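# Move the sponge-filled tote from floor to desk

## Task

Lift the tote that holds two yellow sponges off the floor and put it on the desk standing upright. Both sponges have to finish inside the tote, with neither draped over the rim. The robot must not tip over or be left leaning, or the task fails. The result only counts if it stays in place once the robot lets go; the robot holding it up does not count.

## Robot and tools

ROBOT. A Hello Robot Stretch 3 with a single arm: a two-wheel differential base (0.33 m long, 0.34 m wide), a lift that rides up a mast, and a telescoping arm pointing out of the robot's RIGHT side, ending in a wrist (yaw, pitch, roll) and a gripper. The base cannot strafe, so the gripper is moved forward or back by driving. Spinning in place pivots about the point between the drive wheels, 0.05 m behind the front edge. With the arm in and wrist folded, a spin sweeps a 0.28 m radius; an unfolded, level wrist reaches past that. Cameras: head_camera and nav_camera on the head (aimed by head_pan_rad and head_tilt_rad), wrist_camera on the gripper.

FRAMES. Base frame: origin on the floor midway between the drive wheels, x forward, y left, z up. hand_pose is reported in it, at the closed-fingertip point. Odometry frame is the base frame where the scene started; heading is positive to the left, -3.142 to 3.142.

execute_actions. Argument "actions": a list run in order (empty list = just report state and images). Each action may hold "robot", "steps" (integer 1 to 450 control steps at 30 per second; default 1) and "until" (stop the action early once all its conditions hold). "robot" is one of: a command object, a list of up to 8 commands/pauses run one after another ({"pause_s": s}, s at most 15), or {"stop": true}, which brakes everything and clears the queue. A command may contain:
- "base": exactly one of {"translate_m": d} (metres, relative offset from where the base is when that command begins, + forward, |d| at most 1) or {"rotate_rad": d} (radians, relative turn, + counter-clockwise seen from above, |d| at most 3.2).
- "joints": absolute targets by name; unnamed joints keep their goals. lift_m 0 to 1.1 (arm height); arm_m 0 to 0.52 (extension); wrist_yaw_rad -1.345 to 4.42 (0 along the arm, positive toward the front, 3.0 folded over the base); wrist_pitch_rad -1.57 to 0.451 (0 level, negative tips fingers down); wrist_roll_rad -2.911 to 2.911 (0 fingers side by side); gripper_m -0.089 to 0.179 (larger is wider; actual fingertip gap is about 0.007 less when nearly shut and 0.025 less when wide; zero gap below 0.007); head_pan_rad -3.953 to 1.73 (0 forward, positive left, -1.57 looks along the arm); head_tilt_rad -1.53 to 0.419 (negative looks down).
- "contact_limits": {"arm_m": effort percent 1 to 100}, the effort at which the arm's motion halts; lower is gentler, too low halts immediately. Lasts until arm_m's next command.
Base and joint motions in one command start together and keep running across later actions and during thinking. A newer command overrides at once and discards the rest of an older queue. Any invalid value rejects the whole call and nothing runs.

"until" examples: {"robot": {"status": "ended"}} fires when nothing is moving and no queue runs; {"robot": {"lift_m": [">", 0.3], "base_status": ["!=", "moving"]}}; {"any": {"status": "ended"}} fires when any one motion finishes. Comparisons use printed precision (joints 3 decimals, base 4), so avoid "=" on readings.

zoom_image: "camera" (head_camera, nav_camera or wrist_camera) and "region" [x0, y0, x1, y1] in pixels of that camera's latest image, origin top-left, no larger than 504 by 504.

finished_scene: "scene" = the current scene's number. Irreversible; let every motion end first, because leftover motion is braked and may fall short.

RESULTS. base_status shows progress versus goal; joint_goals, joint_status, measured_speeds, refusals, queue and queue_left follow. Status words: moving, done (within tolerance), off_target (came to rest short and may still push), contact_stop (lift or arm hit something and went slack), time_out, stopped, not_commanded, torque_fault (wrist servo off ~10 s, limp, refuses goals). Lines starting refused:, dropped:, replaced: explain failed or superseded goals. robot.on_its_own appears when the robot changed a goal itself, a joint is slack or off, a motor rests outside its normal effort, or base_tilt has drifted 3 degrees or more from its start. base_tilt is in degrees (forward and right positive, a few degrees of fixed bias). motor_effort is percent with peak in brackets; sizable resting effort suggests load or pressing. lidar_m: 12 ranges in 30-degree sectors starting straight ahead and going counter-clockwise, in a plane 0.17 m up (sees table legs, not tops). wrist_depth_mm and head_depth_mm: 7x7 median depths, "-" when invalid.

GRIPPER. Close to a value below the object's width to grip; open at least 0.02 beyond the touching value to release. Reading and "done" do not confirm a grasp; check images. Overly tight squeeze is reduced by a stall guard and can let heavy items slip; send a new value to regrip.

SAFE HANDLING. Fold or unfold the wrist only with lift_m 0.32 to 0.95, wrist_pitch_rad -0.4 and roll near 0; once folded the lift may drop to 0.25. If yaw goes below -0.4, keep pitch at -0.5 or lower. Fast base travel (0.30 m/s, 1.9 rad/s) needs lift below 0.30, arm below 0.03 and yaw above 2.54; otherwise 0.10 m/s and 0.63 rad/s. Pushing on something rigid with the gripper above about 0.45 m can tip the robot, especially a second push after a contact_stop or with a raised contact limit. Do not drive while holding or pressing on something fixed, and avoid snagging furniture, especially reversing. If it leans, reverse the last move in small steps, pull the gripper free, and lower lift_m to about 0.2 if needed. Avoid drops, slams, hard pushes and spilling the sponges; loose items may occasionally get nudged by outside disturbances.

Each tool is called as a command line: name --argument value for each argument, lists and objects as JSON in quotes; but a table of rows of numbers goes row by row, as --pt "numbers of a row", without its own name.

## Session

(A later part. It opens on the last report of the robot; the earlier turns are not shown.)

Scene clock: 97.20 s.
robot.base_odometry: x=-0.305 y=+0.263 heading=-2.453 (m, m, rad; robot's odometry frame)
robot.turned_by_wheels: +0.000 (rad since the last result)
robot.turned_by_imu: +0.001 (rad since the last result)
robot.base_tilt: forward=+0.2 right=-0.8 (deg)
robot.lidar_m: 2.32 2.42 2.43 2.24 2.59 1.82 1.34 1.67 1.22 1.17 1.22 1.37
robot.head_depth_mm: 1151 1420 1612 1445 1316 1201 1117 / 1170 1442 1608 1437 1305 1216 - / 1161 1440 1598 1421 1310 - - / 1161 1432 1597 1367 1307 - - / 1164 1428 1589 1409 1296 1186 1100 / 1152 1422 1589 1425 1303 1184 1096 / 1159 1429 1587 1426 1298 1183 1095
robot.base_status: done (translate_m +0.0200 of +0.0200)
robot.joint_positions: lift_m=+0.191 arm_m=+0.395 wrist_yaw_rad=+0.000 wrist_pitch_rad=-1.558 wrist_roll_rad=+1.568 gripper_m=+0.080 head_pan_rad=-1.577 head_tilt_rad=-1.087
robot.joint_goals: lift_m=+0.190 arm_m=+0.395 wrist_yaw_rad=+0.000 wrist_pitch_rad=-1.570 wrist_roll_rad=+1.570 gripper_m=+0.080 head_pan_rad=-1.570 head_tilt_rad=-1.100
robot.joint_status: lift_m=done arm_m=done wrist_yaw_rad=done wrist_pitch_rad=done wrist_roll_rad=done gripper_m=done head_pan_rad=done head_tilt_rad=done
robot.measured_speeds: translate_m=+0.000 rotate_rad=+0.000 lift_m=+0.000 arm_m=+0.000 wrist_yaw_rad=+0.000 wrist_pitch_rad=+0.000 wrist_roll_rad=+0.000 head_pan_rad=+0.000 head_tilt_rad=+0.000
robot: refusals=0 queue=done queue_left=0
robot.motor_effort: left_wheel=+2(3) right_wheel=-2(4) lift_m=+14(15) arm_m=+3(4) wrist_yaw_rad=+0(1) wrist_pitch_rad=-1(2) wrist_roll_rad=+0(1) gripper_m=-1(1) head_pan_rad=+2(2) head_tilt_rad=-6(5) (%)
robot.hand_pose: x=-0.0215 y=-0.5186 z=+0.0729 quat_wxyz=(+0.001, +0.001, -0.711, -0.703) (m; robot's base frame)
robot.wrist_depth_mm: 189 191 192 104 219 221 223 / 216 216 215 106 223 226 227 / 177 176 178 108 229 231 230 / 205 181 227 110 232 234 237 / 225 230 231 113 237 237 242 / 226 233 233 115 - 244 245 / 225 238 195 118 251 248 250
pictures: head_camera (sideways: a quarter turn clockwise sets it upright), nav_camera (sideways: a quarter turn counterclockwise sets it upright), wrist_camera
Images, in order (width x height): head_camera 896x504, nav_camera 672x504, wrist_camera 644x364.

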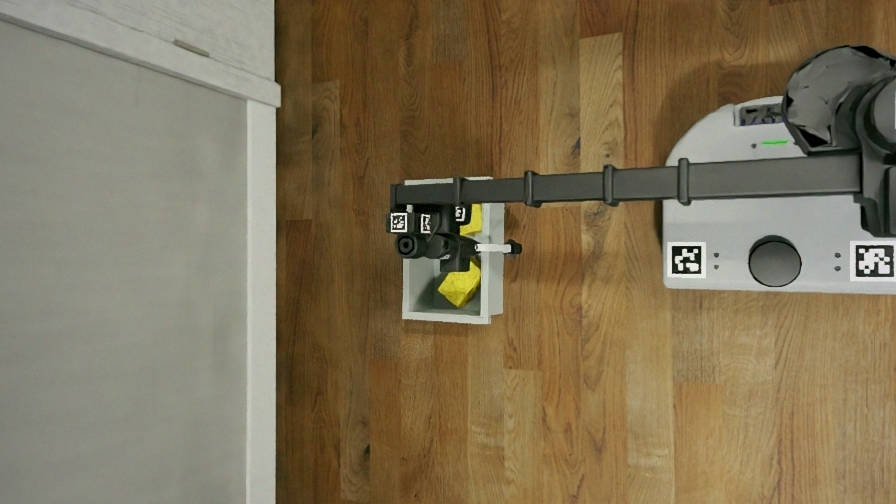

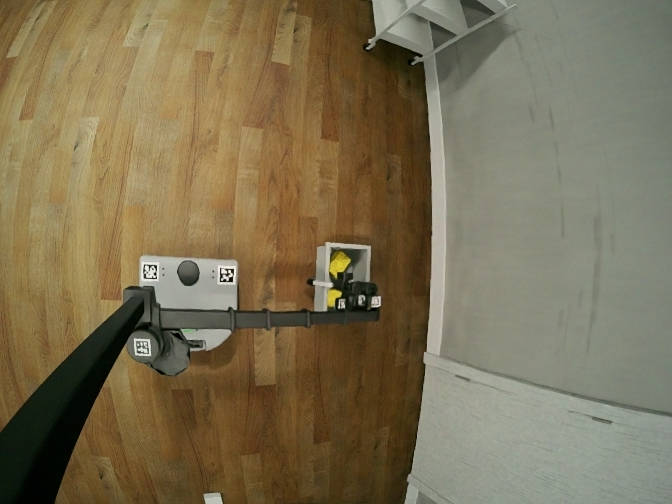

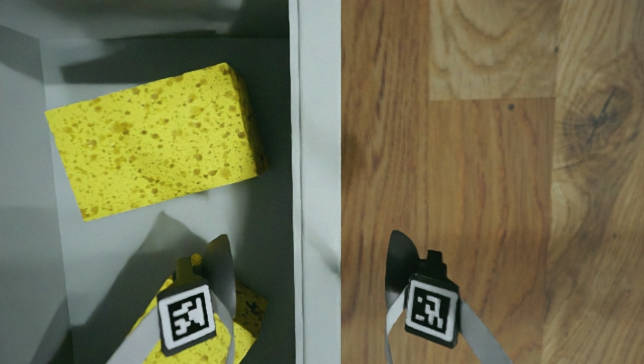

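Closing the gripper on the wall and lifting a little to test the grip.

execute_actions --actions '[{"robot":[{"joints":{"gripper_m":-0.04}},{"pause_s":0.5},{"joints":{"lift_m":0.3}}],"steps":300,"until":{"robot":{"status":"ended"}}}]'

Scene clock: 103.63 s.
robot.base_odometry: x=-0.305 y=+0.263 heading=-2.453 (m, m, rad; robot's odometry frame)
robot.turned_by_wheels: +0.000 (rad since the last result)
robot.turned_by_imu: +0.002 (rad since the last result)
robot.base_tilt: forward=+0.1 right=-1.0 (deg)
robot.lidar_m: 2.32 2.42 2.43 2.24 2.59 1.82 1.34 1.66 0.52 0.50 1.22 1.36
robot.head_depth_mm: 1149 1416 1612 1443 1313 1200 1132 / 1169 1434 1616 1441 1310 1217 - / 1172 1434 1623 1414 1308 - - / 1163 1430 1614 1262 1304 - - / 1162 1429 1592 1383 1296 1189 1091 / 1162 1419 1595 1424 1297 1186 1098 / 1159 1425 1596 1426 1302 1187 1092
robot.base_status: done (translate_m +0.0200 of +0.0200)
robot.joint_positions: lift_m=+0.299 arm_m=+0.395 wrist_yaw_rad=+0.000 wrist_pitch_rad=-1.563 wrist_roll_rad=+1.568 gripper_m=-0.036 head_pan_rad=-1.577 head_tilt_rad=-1.087
robot.joint_goals: lift_m=+0.300 arm_m=+0.395 wrist_yaw_rad=+0.000 wrist_pitch_rad=-1.570 wrist_roll_rad=+1.570 gripper_m=-0.037 head_pan_rad=-1.570 head_tilt_rad=-1.100
robot.joint_status: lift_m=done arm_m=done wrist_yaw_rad=done wrist_pitch_rad=done wrist_roll_rad=done gripper_m=done head_pan_rad=done head_tilt_rad=done
robot.measured_speeds: translate_m=+0.000 rotate_rad=+0.000 lift_m=+0.000 arm_m=+0.000 wrist_yaw_rad=+0.000 wrist_pitch_rad=+0.000 wrist_roll_rad=+0.000 head_pan_rad=+0.000 head_tilt_rad=+0.000
robot: refusals=0 queue=done queue_left=0
robot.motor_effort: left_wheel=+1(2) right_wheel=-2(2) lift_m=+61(62) arm_m=+3(4) wrist_yaw_rad=+0(0) wrist_pitch_rad=+0(6) wrist_roll_rad=+1(1) gripper_m=-20(99) head_pan_rad=+2(2) head_tilt_rad=-5(6) (%)
robot.hand_pose: x=-0.0215 y=-0.5173 z=+0.1814 quat_wxyz=(+0.001, +0.001, -0.710, -0.705) (m; robot's base frame)
robot.wrist_depth_mm: 189 191 192 119 323 329 332 / 205 256 251 121 330 332 334 / 204 236 218 123 337 339 341 / 205 239 259 125 346 348 348 / 208 261 273 127 353 354 360 / 207 252 237 126 357 357 365 / 209 253 250 132 368 369 376
pictures: head_camera (sideways: a quarter turn clockwise sets it upright), nav_camera (sideways: a quarter turn counterclockwise sets it upright), wrist_camera
Images, in order (width x height): head_camera 896x504, nav_camera 672x504, wrist_camera 644x364.

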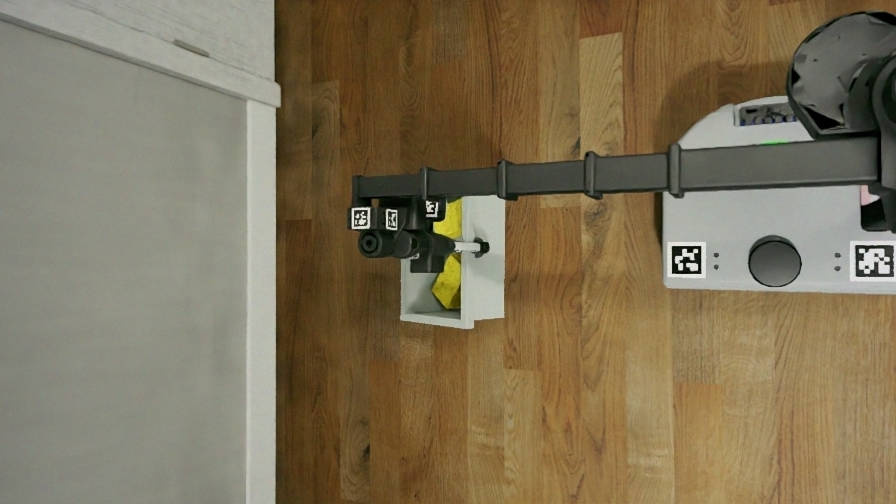

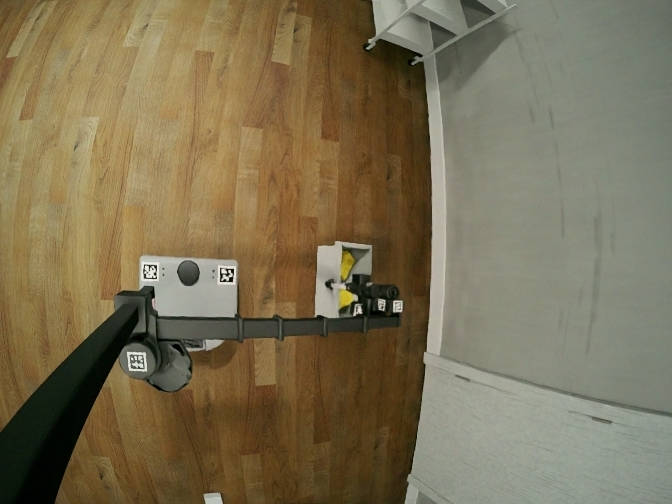

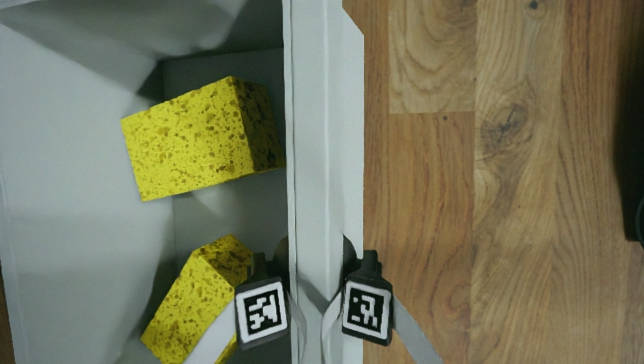

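execute_actions --actions '[{"robot":{"joints":{"lift_m":0.36,"wrist_pitch_rad":-1.25,"head_pan_rad":-1.8,"head_tilt_rad":-0.95}},"steps":300,"until":{"robot":{"status":"ended"}}}]'

Scene clock: 110.70 s.
robot.base_odometry: x=-0.305 y=+0.263 heading=-2.453 (m, m, rad; robot's odometry frame)
robot.turned_by_wheels: +0.000 (rad since the last result)
robot.turned_by_imu: +0.001 (rad since the last result)
robot.base_tilt: forward=+0.2 right=-0.9 (deg)
robot.lidar_m: 2.32 2.41 2.42 2.25 2.60 1.82 1.35 1.67 1.22 0.57 1.22 1.37
robot.head_depth_mm: 1183 1438 1750 1562 1378 1226 1121 / 1153 1393 1707 1564 1376 1227 1137 / 1128 1356 1685 1565 1368 1247 - / 1113 1328 1654 1589 1348 1220 - / 1083 1284 1585 1603 1325 1221 1095 / 1061 1249 1537 1518 1336 1212 1097 / 1032 1213 1478 1541 1358 1212 1097
robot.base_status: done (translate_m +0.0200 of +0.0200)
robot.joint_positions: lift_m=+0.359 arm_m=+0.395 wrist_yaw_rad=+0.000 wrist_pitch_rad=-1.275 wrist_roll_rad=+1.568 gripper_m=-0.036 head_pan_rad=-1.793 head_tilt_rad=-0.952
robot.joint_goals: lift_m=+0.360 arm_m=+0.395 wrist_yaw_rad=+0.000 wrist_pitch_rad=-1.250 wrist_roll_rad=+1.570 gripper_m=-0.037 head_pan_rad=-1.800 head_tilt_rad=-0.950
robot.joint_status: lift_m=done arm_m=done wrist_yaw_rad=done wrist_pitch_rad=done wrist_roll_rad=done gripper_m=done head_pan_rad=done head_tilt_rad=done
robot.measured_speeds: translate_m=+0.000 rotate_rad=+0.000 lift_m=+0.000 arm_m=+0.000 wrist_yaw_rad=+0.000 wrist_pitch_rad=+0.000 wrist_roll_rad=+0.000 head_pan_rad=+0.000 head_tilt_rad=+0.000
robot: refusals=0 queue=done queue_left=0
robot.motor_effort: left_wheel=+1(1) right_wheel=-2(2) lift_m=+62(66) arm_m=+3(3) wrist_yaw_rad=+0(0) wrist_pitch_rad=+8(7) wrist_roll_rad=+0(0) gripper_m=-20(20) head_pan_rad=-3(20) head_tilt_rad=+1(12) (%)
robot.hand_pose: x=-0.0215 y=-0.5912 z=+0.2456 quat_wxyz=(+0.001, +0.000, -0.803, -0.595) (m; robot's base frame)
robot.wrist_depth_mm: 187 188 191 119 365 345 322 / 202 255 254 121 370 348 327 / 204 235 221 123 366 353 332 / 205 240 262 125 383 358 338 / 203 260 273 126 391 364 341 / 207 251 242 127 394 374 349 / 208 258 251 132 400 378 355
pictures: head_camera (sideways: a quarter turn clockwise sets it upright), nav_camera (sideways: a quarter turn counterclockwise sets it upright), wrist_camera
Images, in order (width x height): head_camera 896x504, nav_camera 672x504, wrist_camera 644x364.

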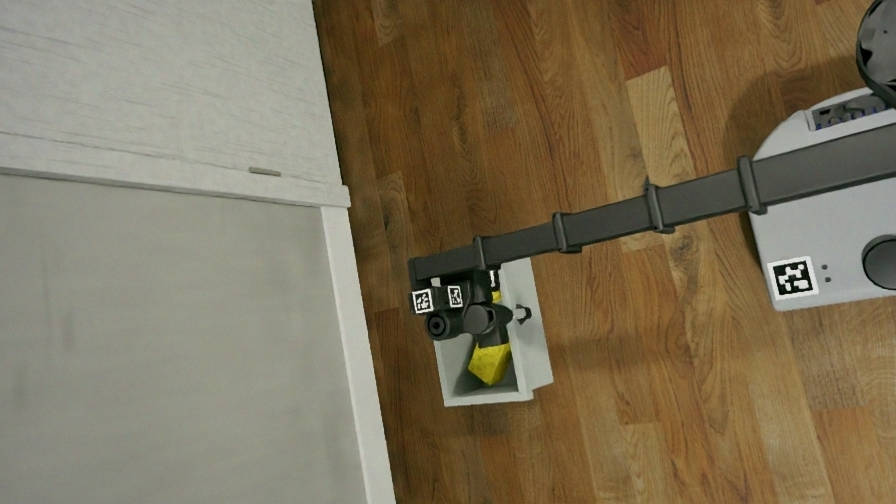

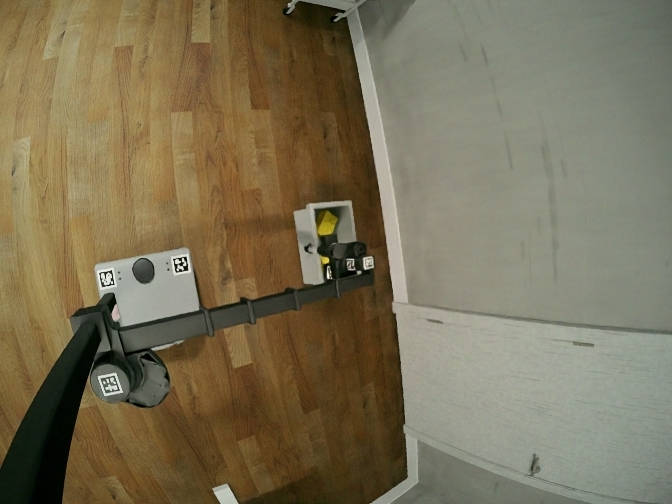

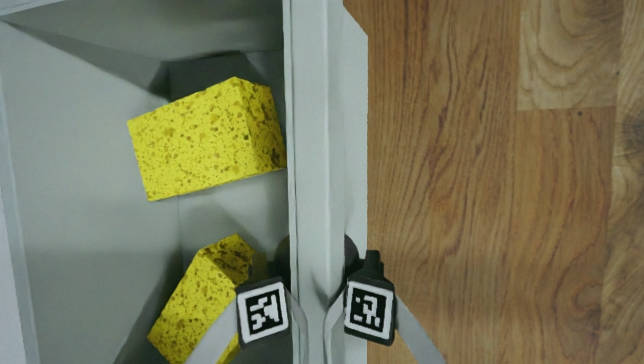

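execute_actions --actions '[{"robot":[{"joints":{"lift_m":1.02,"arm_m":0.1,"head_tilt_rad":-0.5,"head_pan_rad":-1.57}},{"base":{"rotate_rad":-0.81}},{"base":{"translate_m":-0.87}},{"base":{"rotate_rad":-0.64}}],"steps":450,"until":{"robot":{"status":"ended"}}},{"steps":450,"until":{"robot":{"status":"ended"}}}]'

Scene clock: 154.13 s.
robot.base_odometry: x=+0.559 y=+0.158 heading=+2.380 (m, m, rad; robot's odometry frame)
robot.turned_by_wheels: -1.450 (rad since the last result)
robot.turned_by_imu: -1.436 (rad since the last result)
robot.base_tilt: forward=+0.2 right=-0.8 (deg)
robot.lidar_m: 1.79 1.95 2.21 2.92 2.19 1.75 1.94 1.57 0.96 1.21 0.98 1.82
robot.head_depth_mm: 984 1081 - - - 409 1184 / 994 1089 - - - 497 441 / 1001 1102 1181 - - 444 440 / 1014 1112 1218 1140 - 393 448 / 1020 1120 1249 1139 731 510 439 / 1029 1136 1267 1138 813 474 437 / 1042 1146 1278 1135 842 688 1258
robot.base_status: done (rotate_rad -0.6399 of -0.6400)
robot.joint_positions: lift_m=+1.019 arm_m=+0.100 wrist_yaw_rad=+0.000 wrist_pitch_rad=-1.275 wrist_roll_rad=+1.569 gripper_m=-0.036 head_pan_rad=-1.577 head_tilt_rad=-0.507
robot.joint_goals: lift_m=+1.020 arm_m=+0.100 wrist_yaw_rad=+0.000 wrist_pitch_rad=-1.250 wrist_roll_rad=+1.570 gripper_m=-0.037 head_pan_rad=-1.570 head_tilt_rad=-0.500
robot.joint_status: lift_m=done arm_m=done wrist_yaw_rad=done wrist_pitch_rad=done wrist_roll_rad=done gripper_m=done head_pan_rad=done head_tilt_rad=done
robot.measured_speeds: translate_m=+0.000 rotate_rad=+0.000 lift_m=+0.000 arm_m=+0.000 wrist_yaw_rad=+0.000 wrist_pitch_rad=+0.000 wrist_roll_rad=+0.000 head_pan_rad=+0.000 head_tilt_rad=+0.000
robot: refusals=0 queue=done queue_left=0
robot.motor_effort: left_wheel=+2(6) right_wheel=-2(7) lift_m=+62(62) arm_m=-5(5) wrist_yaw_rad=+0(0) wrist_pitch_rad=+8(8) wrist_roll_rad=+0(1) gripper_m=-20(19) head_pan_rad=+2(18) head_tilt_rad=+3(24) (%)
robot.hand_pose: x=-0.0215 y=-0.2968 z=+0.9056 quat_wxyz=(+0.001, +0.000, -0.803, -0.595) (m; robot's base frame)
robot.wrist_depth_mm: 184 187 192 117 968 906 861 / 203 255 253 122 984 - 861 / 204 237 220 124 - - 878 / 207 240 239 125 - 983 924 / 206 259 275 127 - 965 917 / 205 259 239 127 - - 946 / 210 255 252 131 - - 934
pictures: head_camera (sideways: a quarter turn clockwise sets it upright), nav_camera (sideways: a quarter turn counterclockwise sets it upright), wrist_camera
Images, in order (width x height): head_camera 896x504, nav_camera 672x504, wrist_camera 644x364.

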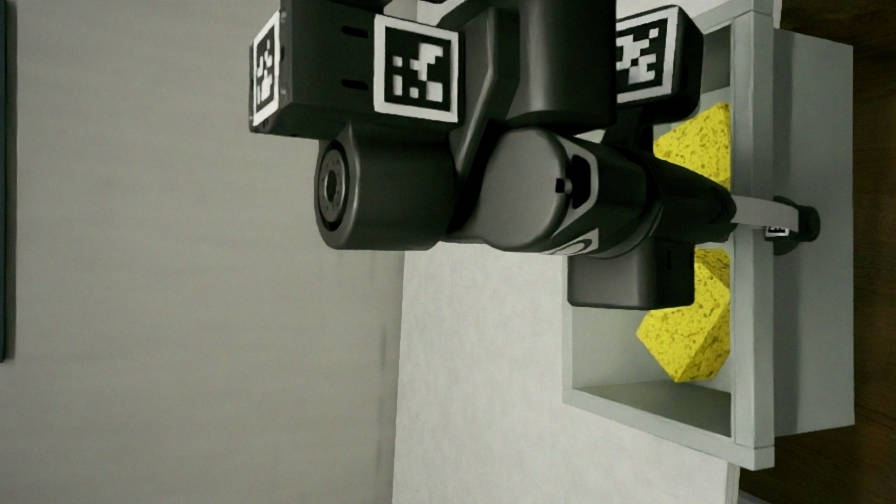

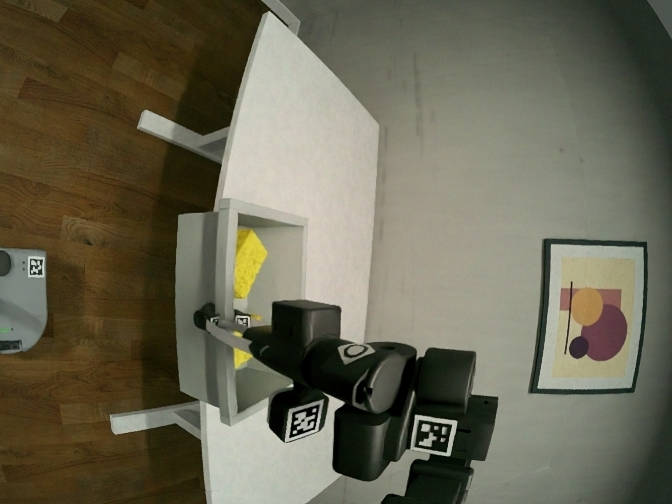

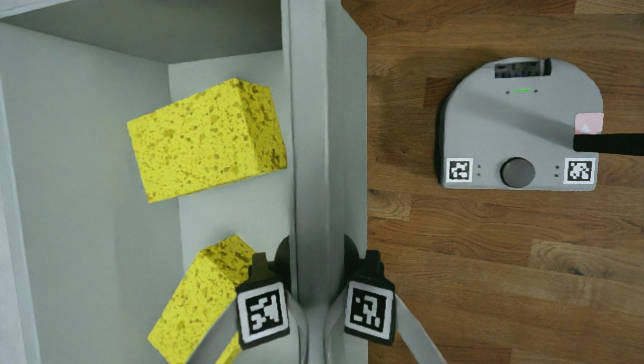

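execute_actions --actions '[{"robot":[{"joints":{"arm_m":0.42,"head_tilt_rad":-0.75}},{"joints":{"lift_m":0.94}}],"steps":450,"until":{"robot":{"status":"ended"}}}]'

Scene clock: 164.07 s.
robot.base_odometry: x=+0.559 y=+0.158 heading=+2.380 (m, m, rad; robot's odometry frame)
robot.turned_by_wheels: +0.000 (rad since the last result)
robot.turned_by_imu: +0.002 (rad since the last result)
robot.base_tilt: forward=+0.1 right=-0.9 (deg)
robot.lidar_m: 1.79 1.95 2.21 2.92 2.19 1.75 1.94 1.57 0.96 1.21 0.99 1.82
robot.head_depth_mm: 1011 1111 - 803 709 1323 1150 / 998 - 1016 802 716 1324 1144 / 1004 - 878 763 735 1313 1142 / 1027 1166 869 762 731 1316 1139 / 1048 1196 878 763 730 1313 1141 / 1056 1216 1037 817 1432 1305 1143 / 1068 1224 1040 815 1427 1303 1136
robot.base_status: done (rotate_rad -0.6399 of -0.6400)
robot.joint_positions: lift_m=+0.941 arm_m=+0.420 wrist_yaw_rad=+0.000 wrist_pitch_rad=-1.274 wrist_roll_rad=+1.569 gripper_m=-0.036 head_pan_rad=-1.577 head_tilt_rad=-0.741
robot.joint_goals: lift_m=+0.940 arm_m=+0.420 wrist_yaw_rad=+0.000 wrist_pitch_rad=-1.250 wrist_roll_rad=+1.570 gripper_m=-0.037 head_pan_rad=-1.570 head_tilt_rad=-0.750
robot.joint_status: lift_m=done arm_m=done wrist_yaw_rad=done wrist_pitch_rad=done wrist_roll_rad=done gripper_m=done head_pan_rad=done head_tilt_rad=done
robot.measured_speeds: translate_m=+0.000 rotate_rad=+0.000 lift_m=+0.000 arm_m=+0.000 wrist_yaw_rad=+0.000 wrist_pitch_rad=+0.000 wrist_roll_rad=+0.000 head_pan_rad=+0.000 head_tilt_rad=+0.000
robot: refusals=0 queue=done queue_left=0
robot.motor_effort: left_wheel=+2(2) right_wheel=-2(2) lift_m=+19(62) arm_m=+4(4) wrist_yaw_rad=+0(1) wrist_pitch_rad=+7(8) wrist_roll_rad=+0(0) gripper_m=-21(20) head_pan_rad=+2(2) head_tilt_rad=-4(17) (%)
robot.hand_pose: x=-0.0215 y=-0.6162 z=+0.8271 quat_wxyz=(+0.001, +0.000, -0.804, -0.595) (m; robot's base frame)
robot.wrist_depth_mm: 187 189 191 119 234 219 207 / 203 255 255 121 240 223 211 / 204 238 220 122 241 227 214 / 205 242 262 124 249 232 217 / 205 258 274 126 253 236 225 / 207 258 243 126 256 240 229 / 211 257 251 132 260 245 237
pictures: head_camera (sideways: a quarter turn clockwise sets it upright), nav_camera (sideways: a quarter turn counterclockwise sets it upright), wrist_camera
Images, in order (width x height): head_camera 896x504, nav_camera 672x504, wrist_camera 644x364.

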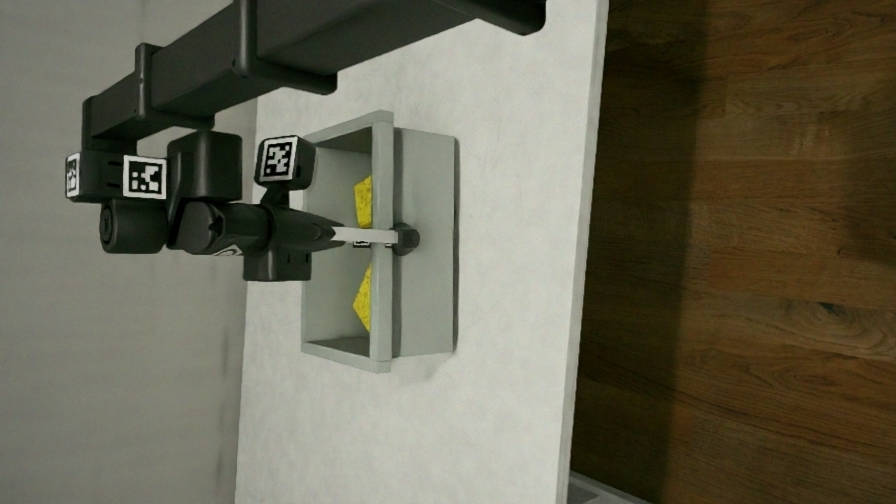

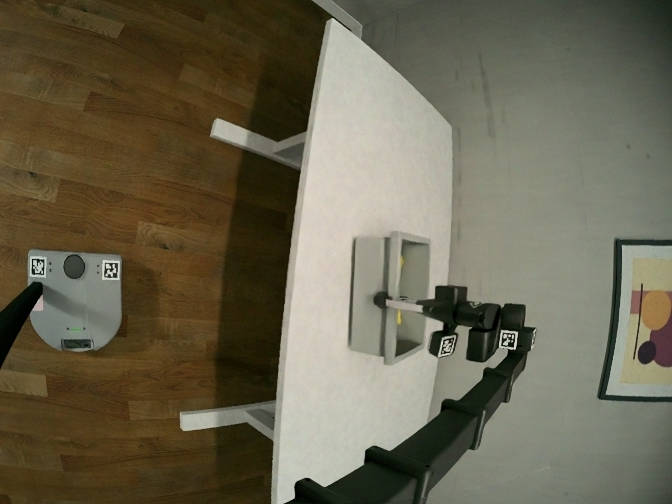

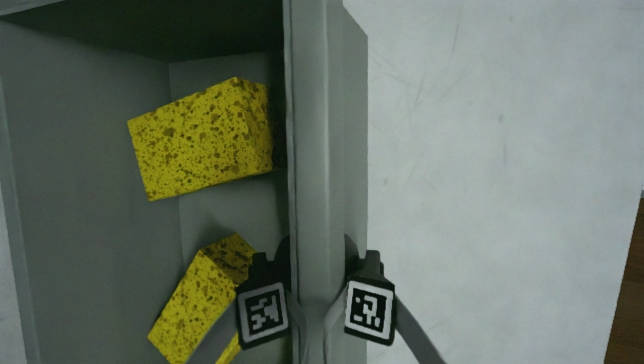

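execute_actions --actions '[{"robot":{"joints":{"lift_m":0.922}},"steps":150,"until":{"robot":{"status":"ended"}}}]'

Scene clock: 171.13 s.
robot.base_odometry: x=+0.559 y=+0.158 heading=+2.380 (m, m, rad; robot's odometry frame)
robot.turned_by_wheels: +0.000 (rad since the last result)
robot.turned_by_imu: +0.001 (rad since the last result)
robot.base_tilt: forward=+0.1 right=-0.7 (deg)
robot.lidar_m: 1.79 1.95 2.21 2.92 2.19 1.75 1.94 1.57 0.96 1.21 0.98 1.82
robot.head_depth_mm: 1009 1119 - 782 727 1327 1150 / 1016 - 1013 802 715 1317 1143 / 1010 - 890 776 732 1307 1146 / 1037 1191 888 775 733 1317 1144 / 1045 1200 884 771 727 1306 1138 / 1058 1218 1041 815 1437 1306 1139 / 1070 1224 1040 814 1425 1309 1136
robot.base_status: done (rotate_rad -0.6399 of -0.6400)
robot.joint_positions: lift_m=+0.923 arm_m=+0.420 wrist_yaw_rad=+0.000 wrist_pitch_rad=-1.255 wrist_roll_rad=+1.569 gripper_m=-0.036 head_pan_rad=-1.577 head_tilt_rad=-0.741
robot.joint_goals: lift_m=+0.922 arm_m=+0.420 wrist_yaw_rad=+0.000 wrist_pitch_rad=-1.250 wrist_roll_rad=+1.570 gripper_m=-0.037 head_pan_rad=-1.570 head_tilt_rad=-0.750
robot.joint_status: lift_m=done arm_m=done wrist_yaw_rad=done wrist_pitch_rad=done wrist_roll_rad=done gripper_m=done head_pan_rad=done head_tilt_rad=done
robot.measured_speeds: translate_m=+0.000 rotate_rad=+0.000 lift_m=+0.000 arm_m=+0.000 wrist_yaw_rad=+0.000 wrist_pitch_rad=+0.000 wrist_roll_rad=+0.000 head_pan_rad=+0.000 head_tilt_rad=+0.000
robot: refusals=0 queue=done queue_left=0
robot.motor_effort: left_wheel=+1(2) right_wheel=-2(2) lift_m=+14(17) arm_m=+3(4) wrist_yaw_rad=+0(0) wrist_pitch_rad=+1(7) wrist_roll_rad=+0(0) gripper_m=-19(20) head_pan_rad=+2(2) head_tilt_rad=-5(4) (%)
robot.hand_pose: x=-0.0215 y=-0.6211 z=+0.8103 quat_wxyz=(+0.001, +0.000, -0.809, -0.587) (m; robot's base frame)
robot.wrist_depth_mm: 186 188 192 115 219 203 190 / 205 257 247 123 223 208 195 / 205 230 215 125 226 210 198 / 207 233 256 127 231 215 200 / 207 262 269 128 237 219 202 / 208 252 232 126 237 224 207 / 207 249 250 132 243 226 212
pictures: head_camera (sideways: a quarter turn clockwise sets it upright), nav_camera (sideways: a quarter turn counterclockwise sets it upright), wrist_camera
Images, in order (width x height): head_camera 896x504, nav_camera 672x504, wrist_camera 644x364.

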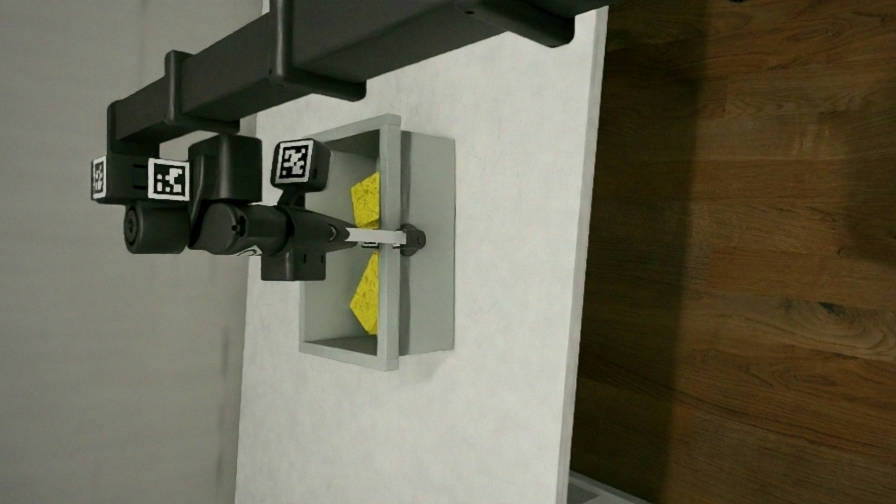

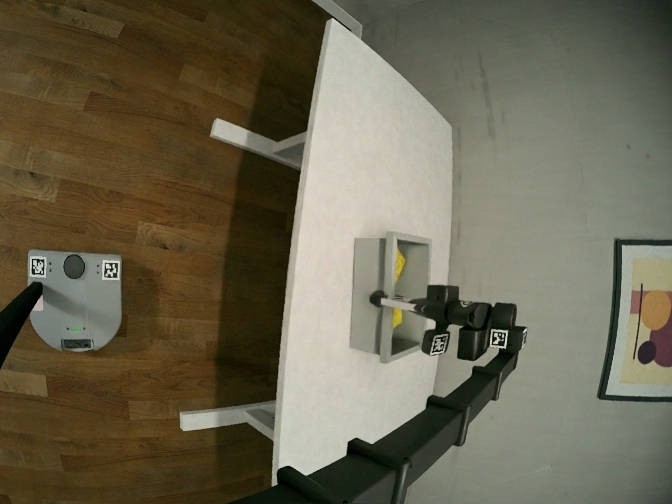

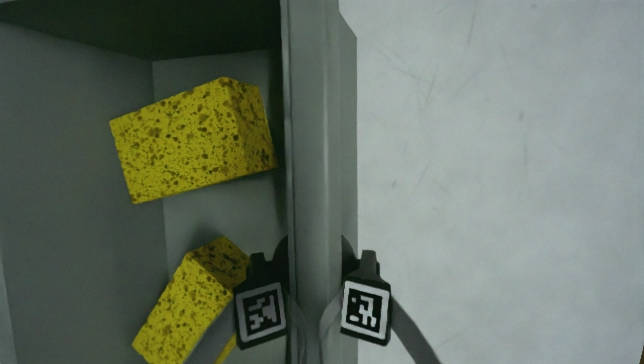

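execute_actions --actions '[{"robot":[{"joints":{"lift_m":0.912}},{"joints":{"gripper_m":0.07}},{"pause_s":0.5},{"joints":{"lift_m":1.03}}],"steps":300,"until":{"robot":{"status":"ended"}}}]'

Scene clock: 175.33 s.
robot.base_odometry: x=+0.559 y=+0.158 heading=+2.380 (m, m, rad; robot's odometry frame)
robot.turned_by_wheels: +0.000 (rad since the last result)
robot.turned_by_imu: +0.001 (rad since the last result)
robot.base_tilt: forward=-0.1 right=-0.9 (deg)
robot.lidar_m: 1.79 1.94 2.22 2.91 2.19 1.75 1.94 1.57 0.96 1.21 0.98 1.82
robot.head_depth_mm: 1008 1132 - - 738 1323 1151 / 1013 - 1014 803 716 1319 1146 / 1015 - 895 778 734 1316 1145 / 1040 1190 894 775 733 1311 1140 / 1052 1195 892 773 732 1314 1144 / 1061 1216 1043 820 1423 1309 1144 / 1067 1228 1040 816 1428 1310 1136
robot.base_status: done (rotate_rad -0.6400 of -0.6400)
robot.joint_positions: lift_m=+0.915 arm_m=+0.420 wrist_yaw_rad=+0.000 wrist_pitch_rad=-1.253 wrist_roll_rad=+1.569 gripper_m=-0.036 head_pan_rad=-1.577 head_tilt_rad=-0.741
robot.joint_goals: lift_m=+0.915 arm_m=+0.420 wrist_yaw_rad=+0.000 wrist_pitch_rad=-1.250 wrist_roll_rad=+1.570 gripper_m=-0.037 head_pan_rad=-1.570 head_tilt_rad=-0.750
robot.joint_status: lift_m=contact_stop arm_m=done wrist_yaw_rad=done wrist_pitch_rad=done wrist_roll_rad=done gripper_m=done head_pan_rad=done head_tilt_rad=done
robot.measured_speeds: translate_m=+0.000 rotate_rad=+0.000 lift_m=+0.000 arm_m=+0.000 wrist_yaw_rad=+0.000 wrist_pitch_rad=+0.000 wrist_roll_rad=+0.000 head_pan_rad=+0.000 head_tilt_rad=+0.000
robot: refusals=0 queue=dropped queue_left=0
robot.on_its_own: lift_m is slack since a contact_stop, until your next command for it
robot.motor_effort: left_wheel=+0(1) right_wheel=-1(2) lift_m=+31(30) arm_m=+4(3) wrist_yaw_rad=+0(0) wrist_pitch_rad=+1(2) wrist_roll_rad=+0(0) gripper_m=-19(18) head_pan_rad=+2(2) head_tilt_rad=-4(4) (%)
robot.hand_pose: x=-0.0215 y=-0.6216 z=+0.8022 quat_wxyz=(+0.001, +0.000, -0.810, -0.587) (m; robot's base frame)
robot.wrist_depth_mm: 187 190 191 114 211 198 187 / 206 262 242 116 218 201 189 / 208 226 211 118 221 206 193 / 208 234 256 121 224 209 197 / 208 270 265 123 231 214 200 / 208 246 229 124 232 219 203 / 210 246 274 139 236 223 206
pictures: head_camera (sideways: a quarter turn clockwise sets it upright), nav_camera (sideways: a quarter turn counterclockwise sets it upright), wrist_camera
dropped: robot: command 0 of its queue: lift_m: contact_stop
Images, in order (width x height): head_camera 896x504, nav_camera 672x504, wrist_camera 644x364.

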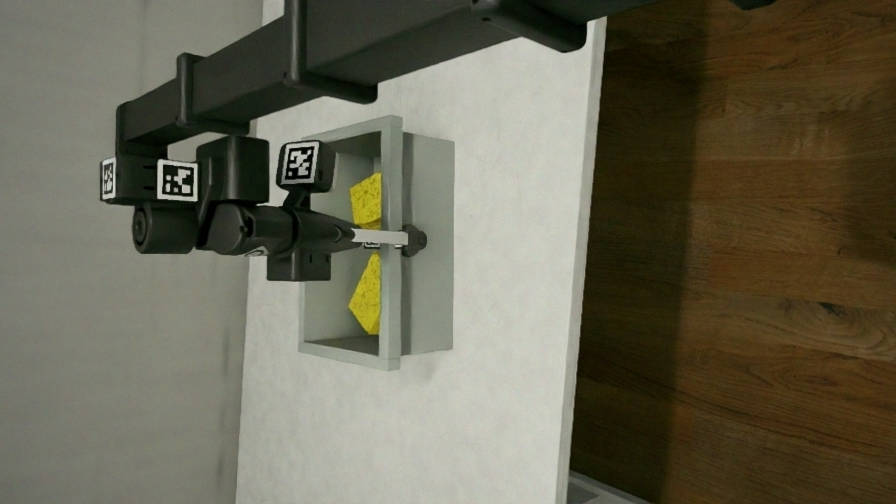

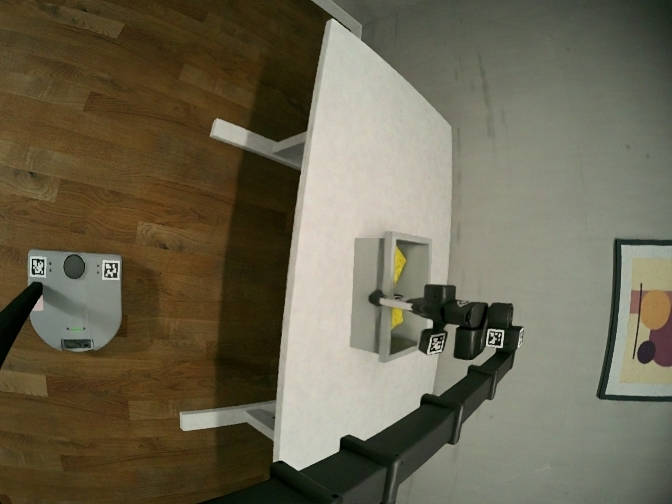

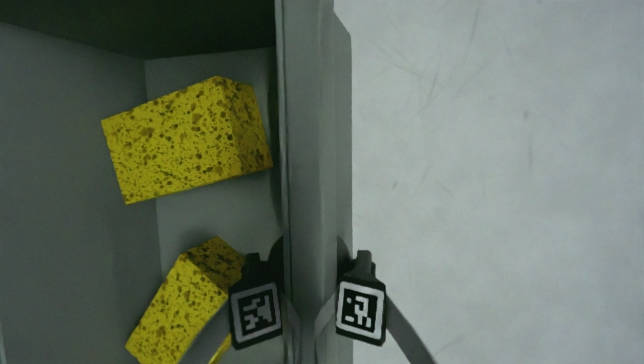

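execute_actions --actions '[{"robot":[{"joints":{"lift_m":0.917,"gripper_m":0.07}},{"pause_s":0.3},{"joints":{"lift_m":1.03}},{"joints":{"arm_m":0.05}}],"steps":300,"until":{"robot":{"status":"ended"}}}]'

Scene clock: 187.27 s.
robot.base_odometry: x=+0.559 y=+0.158 heading=+2.380 (m, m, rad; robot's odometry frame)
robot.turned_by_wheels: +0.000 (rad since the last result)
robot.turned_by_imu: +0.003 (rad since the last result)
robot.base_tilt: forward=+0.2 right=-1.0 (deg)
robot.lidar_m: 1.79 1.94 2.21 2.92 2.19 1.75 1.94 1.57 0.96 1.21 0.98 1.83
robot.head_depth_mm: - - - - 1470 1318 1148 / 1012 - - - 1436 1317 1139 / 1030 - - - - 1287 1147 / 1037 1186 890 773 1437 1298 1137 / 1052 1200 890 770 1429 1312 1142 / 1056 1210 1042 818 1429 1302 1140 / 1068 1227 1035 816 1421 1302 1135
robot.base_status: done (rotate_rad -0.6400 of -0.6400)
robot.joint_positions: lift_m=+1.029 arm_m=+0.050 wrist_yaw_rad=+0.000 wrist_pitch_rad=-1.250 wrist_roll_rad=+1.569 gripper_m=+0.070 head_pan_rad=-1.577 head_tilt_rad=-0.741
robot.joint_goals: lift_m=+1.030 arm_m=+0.050 wrist_yaw_rad=+0.000 wrist_pitch_rad=-1.250 wrist_roll_rad=+1.570 gripper_m=+0.070 head_pan_rad=-1.570 head_tilt_rad=-0.750
robot.joint_status: lift_m=done arm_m=done wrist_yaw_rad=done wrist_pitch_rad=done wrist_roll_rad=done gripper_m=done head_pan_rad=done head_tilt_rad=done
robot.measured_speeds: translate_m=+0.000 rotate_rad=+0.000 lift_m=+0.000 arm_m=+0.000 wrist_yaw_rad=+0.000 wrist_pitch_rad=+0.000 wrist_roll_rad=+0.000 head_pan_rad=+0.000 head_tilt_rad=+0.000
robot: refusals=0 queue=done queue_left=0
robot.motor_effort: left_wheel=+1(1) right_wheel=-1(1) lift_m=+58(60) arm_m=-5(5) wrist_yaw_rad=+0(0) wrist_pitch_rad=+0(2) wrist_roll_rad=+0(0) gripper_m=+0(87) head_pan_rad=+2(2) head_tilt_rad=-4(4) (%)
robot.hand_pose: x=-0.0215 y=-0.2529 z=+0.9171 quat_wxyz=(+0.001, +0.000, -0.811, -0.586) (m; robot's base frame)
robot.wrist_depth_mm: 443 404 387 - 990 927 870 / 438 416 395 - - - 870 / 390 424 407 - - - 861 / 396 437 418 - - 957 930 / 392 452 427 - - 978 935 / 398 454 - - - - 958 / 512 487 - - - - 967
pictures: head_camera (sideways: a quarter turn clockwise sets it upright), nav_camera (sideways: a quarter turn counterclockwise sets it upright), wrist_camera
Images, in order (width x height): head_camera 896x504, nav_camera 672x504, wrist_camera 644x364.

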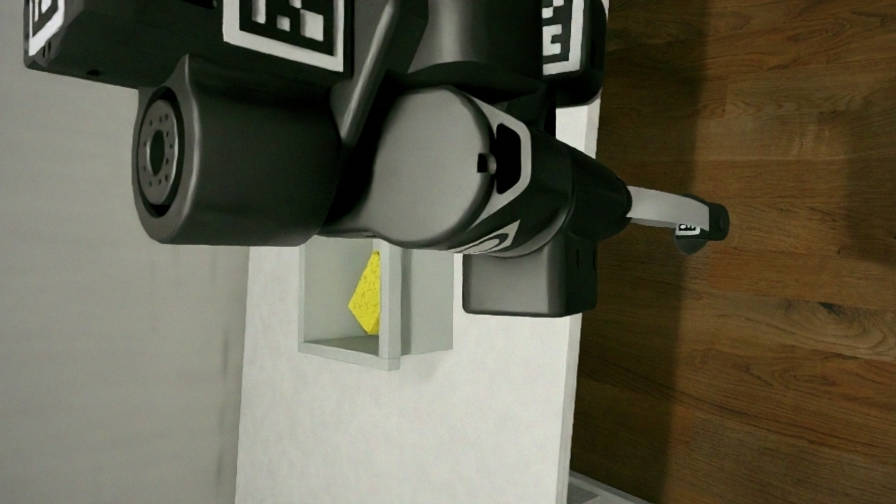

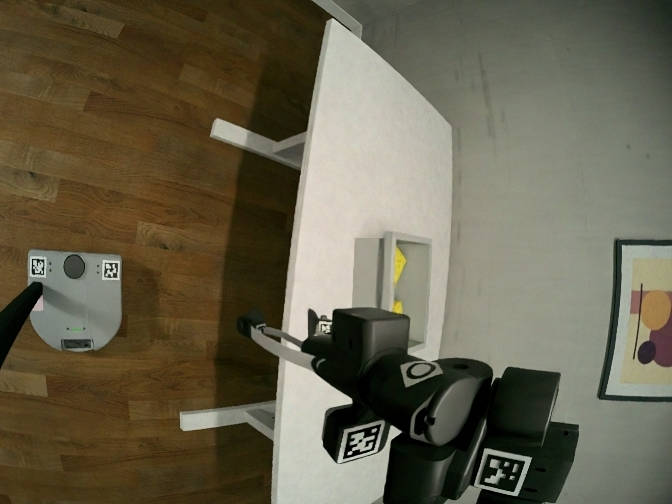

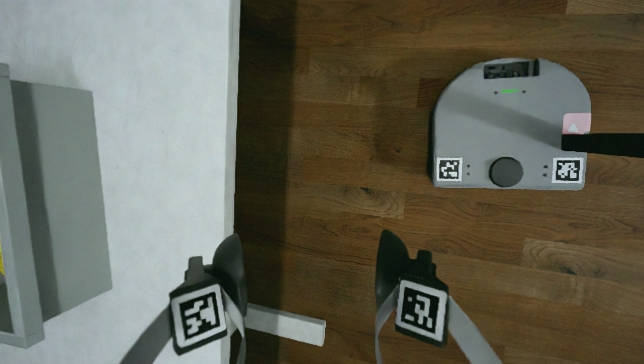

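The tote is standing upright on the desk with both sponges inside.

finished_scene --scene 1

The scene is finished: the task was done.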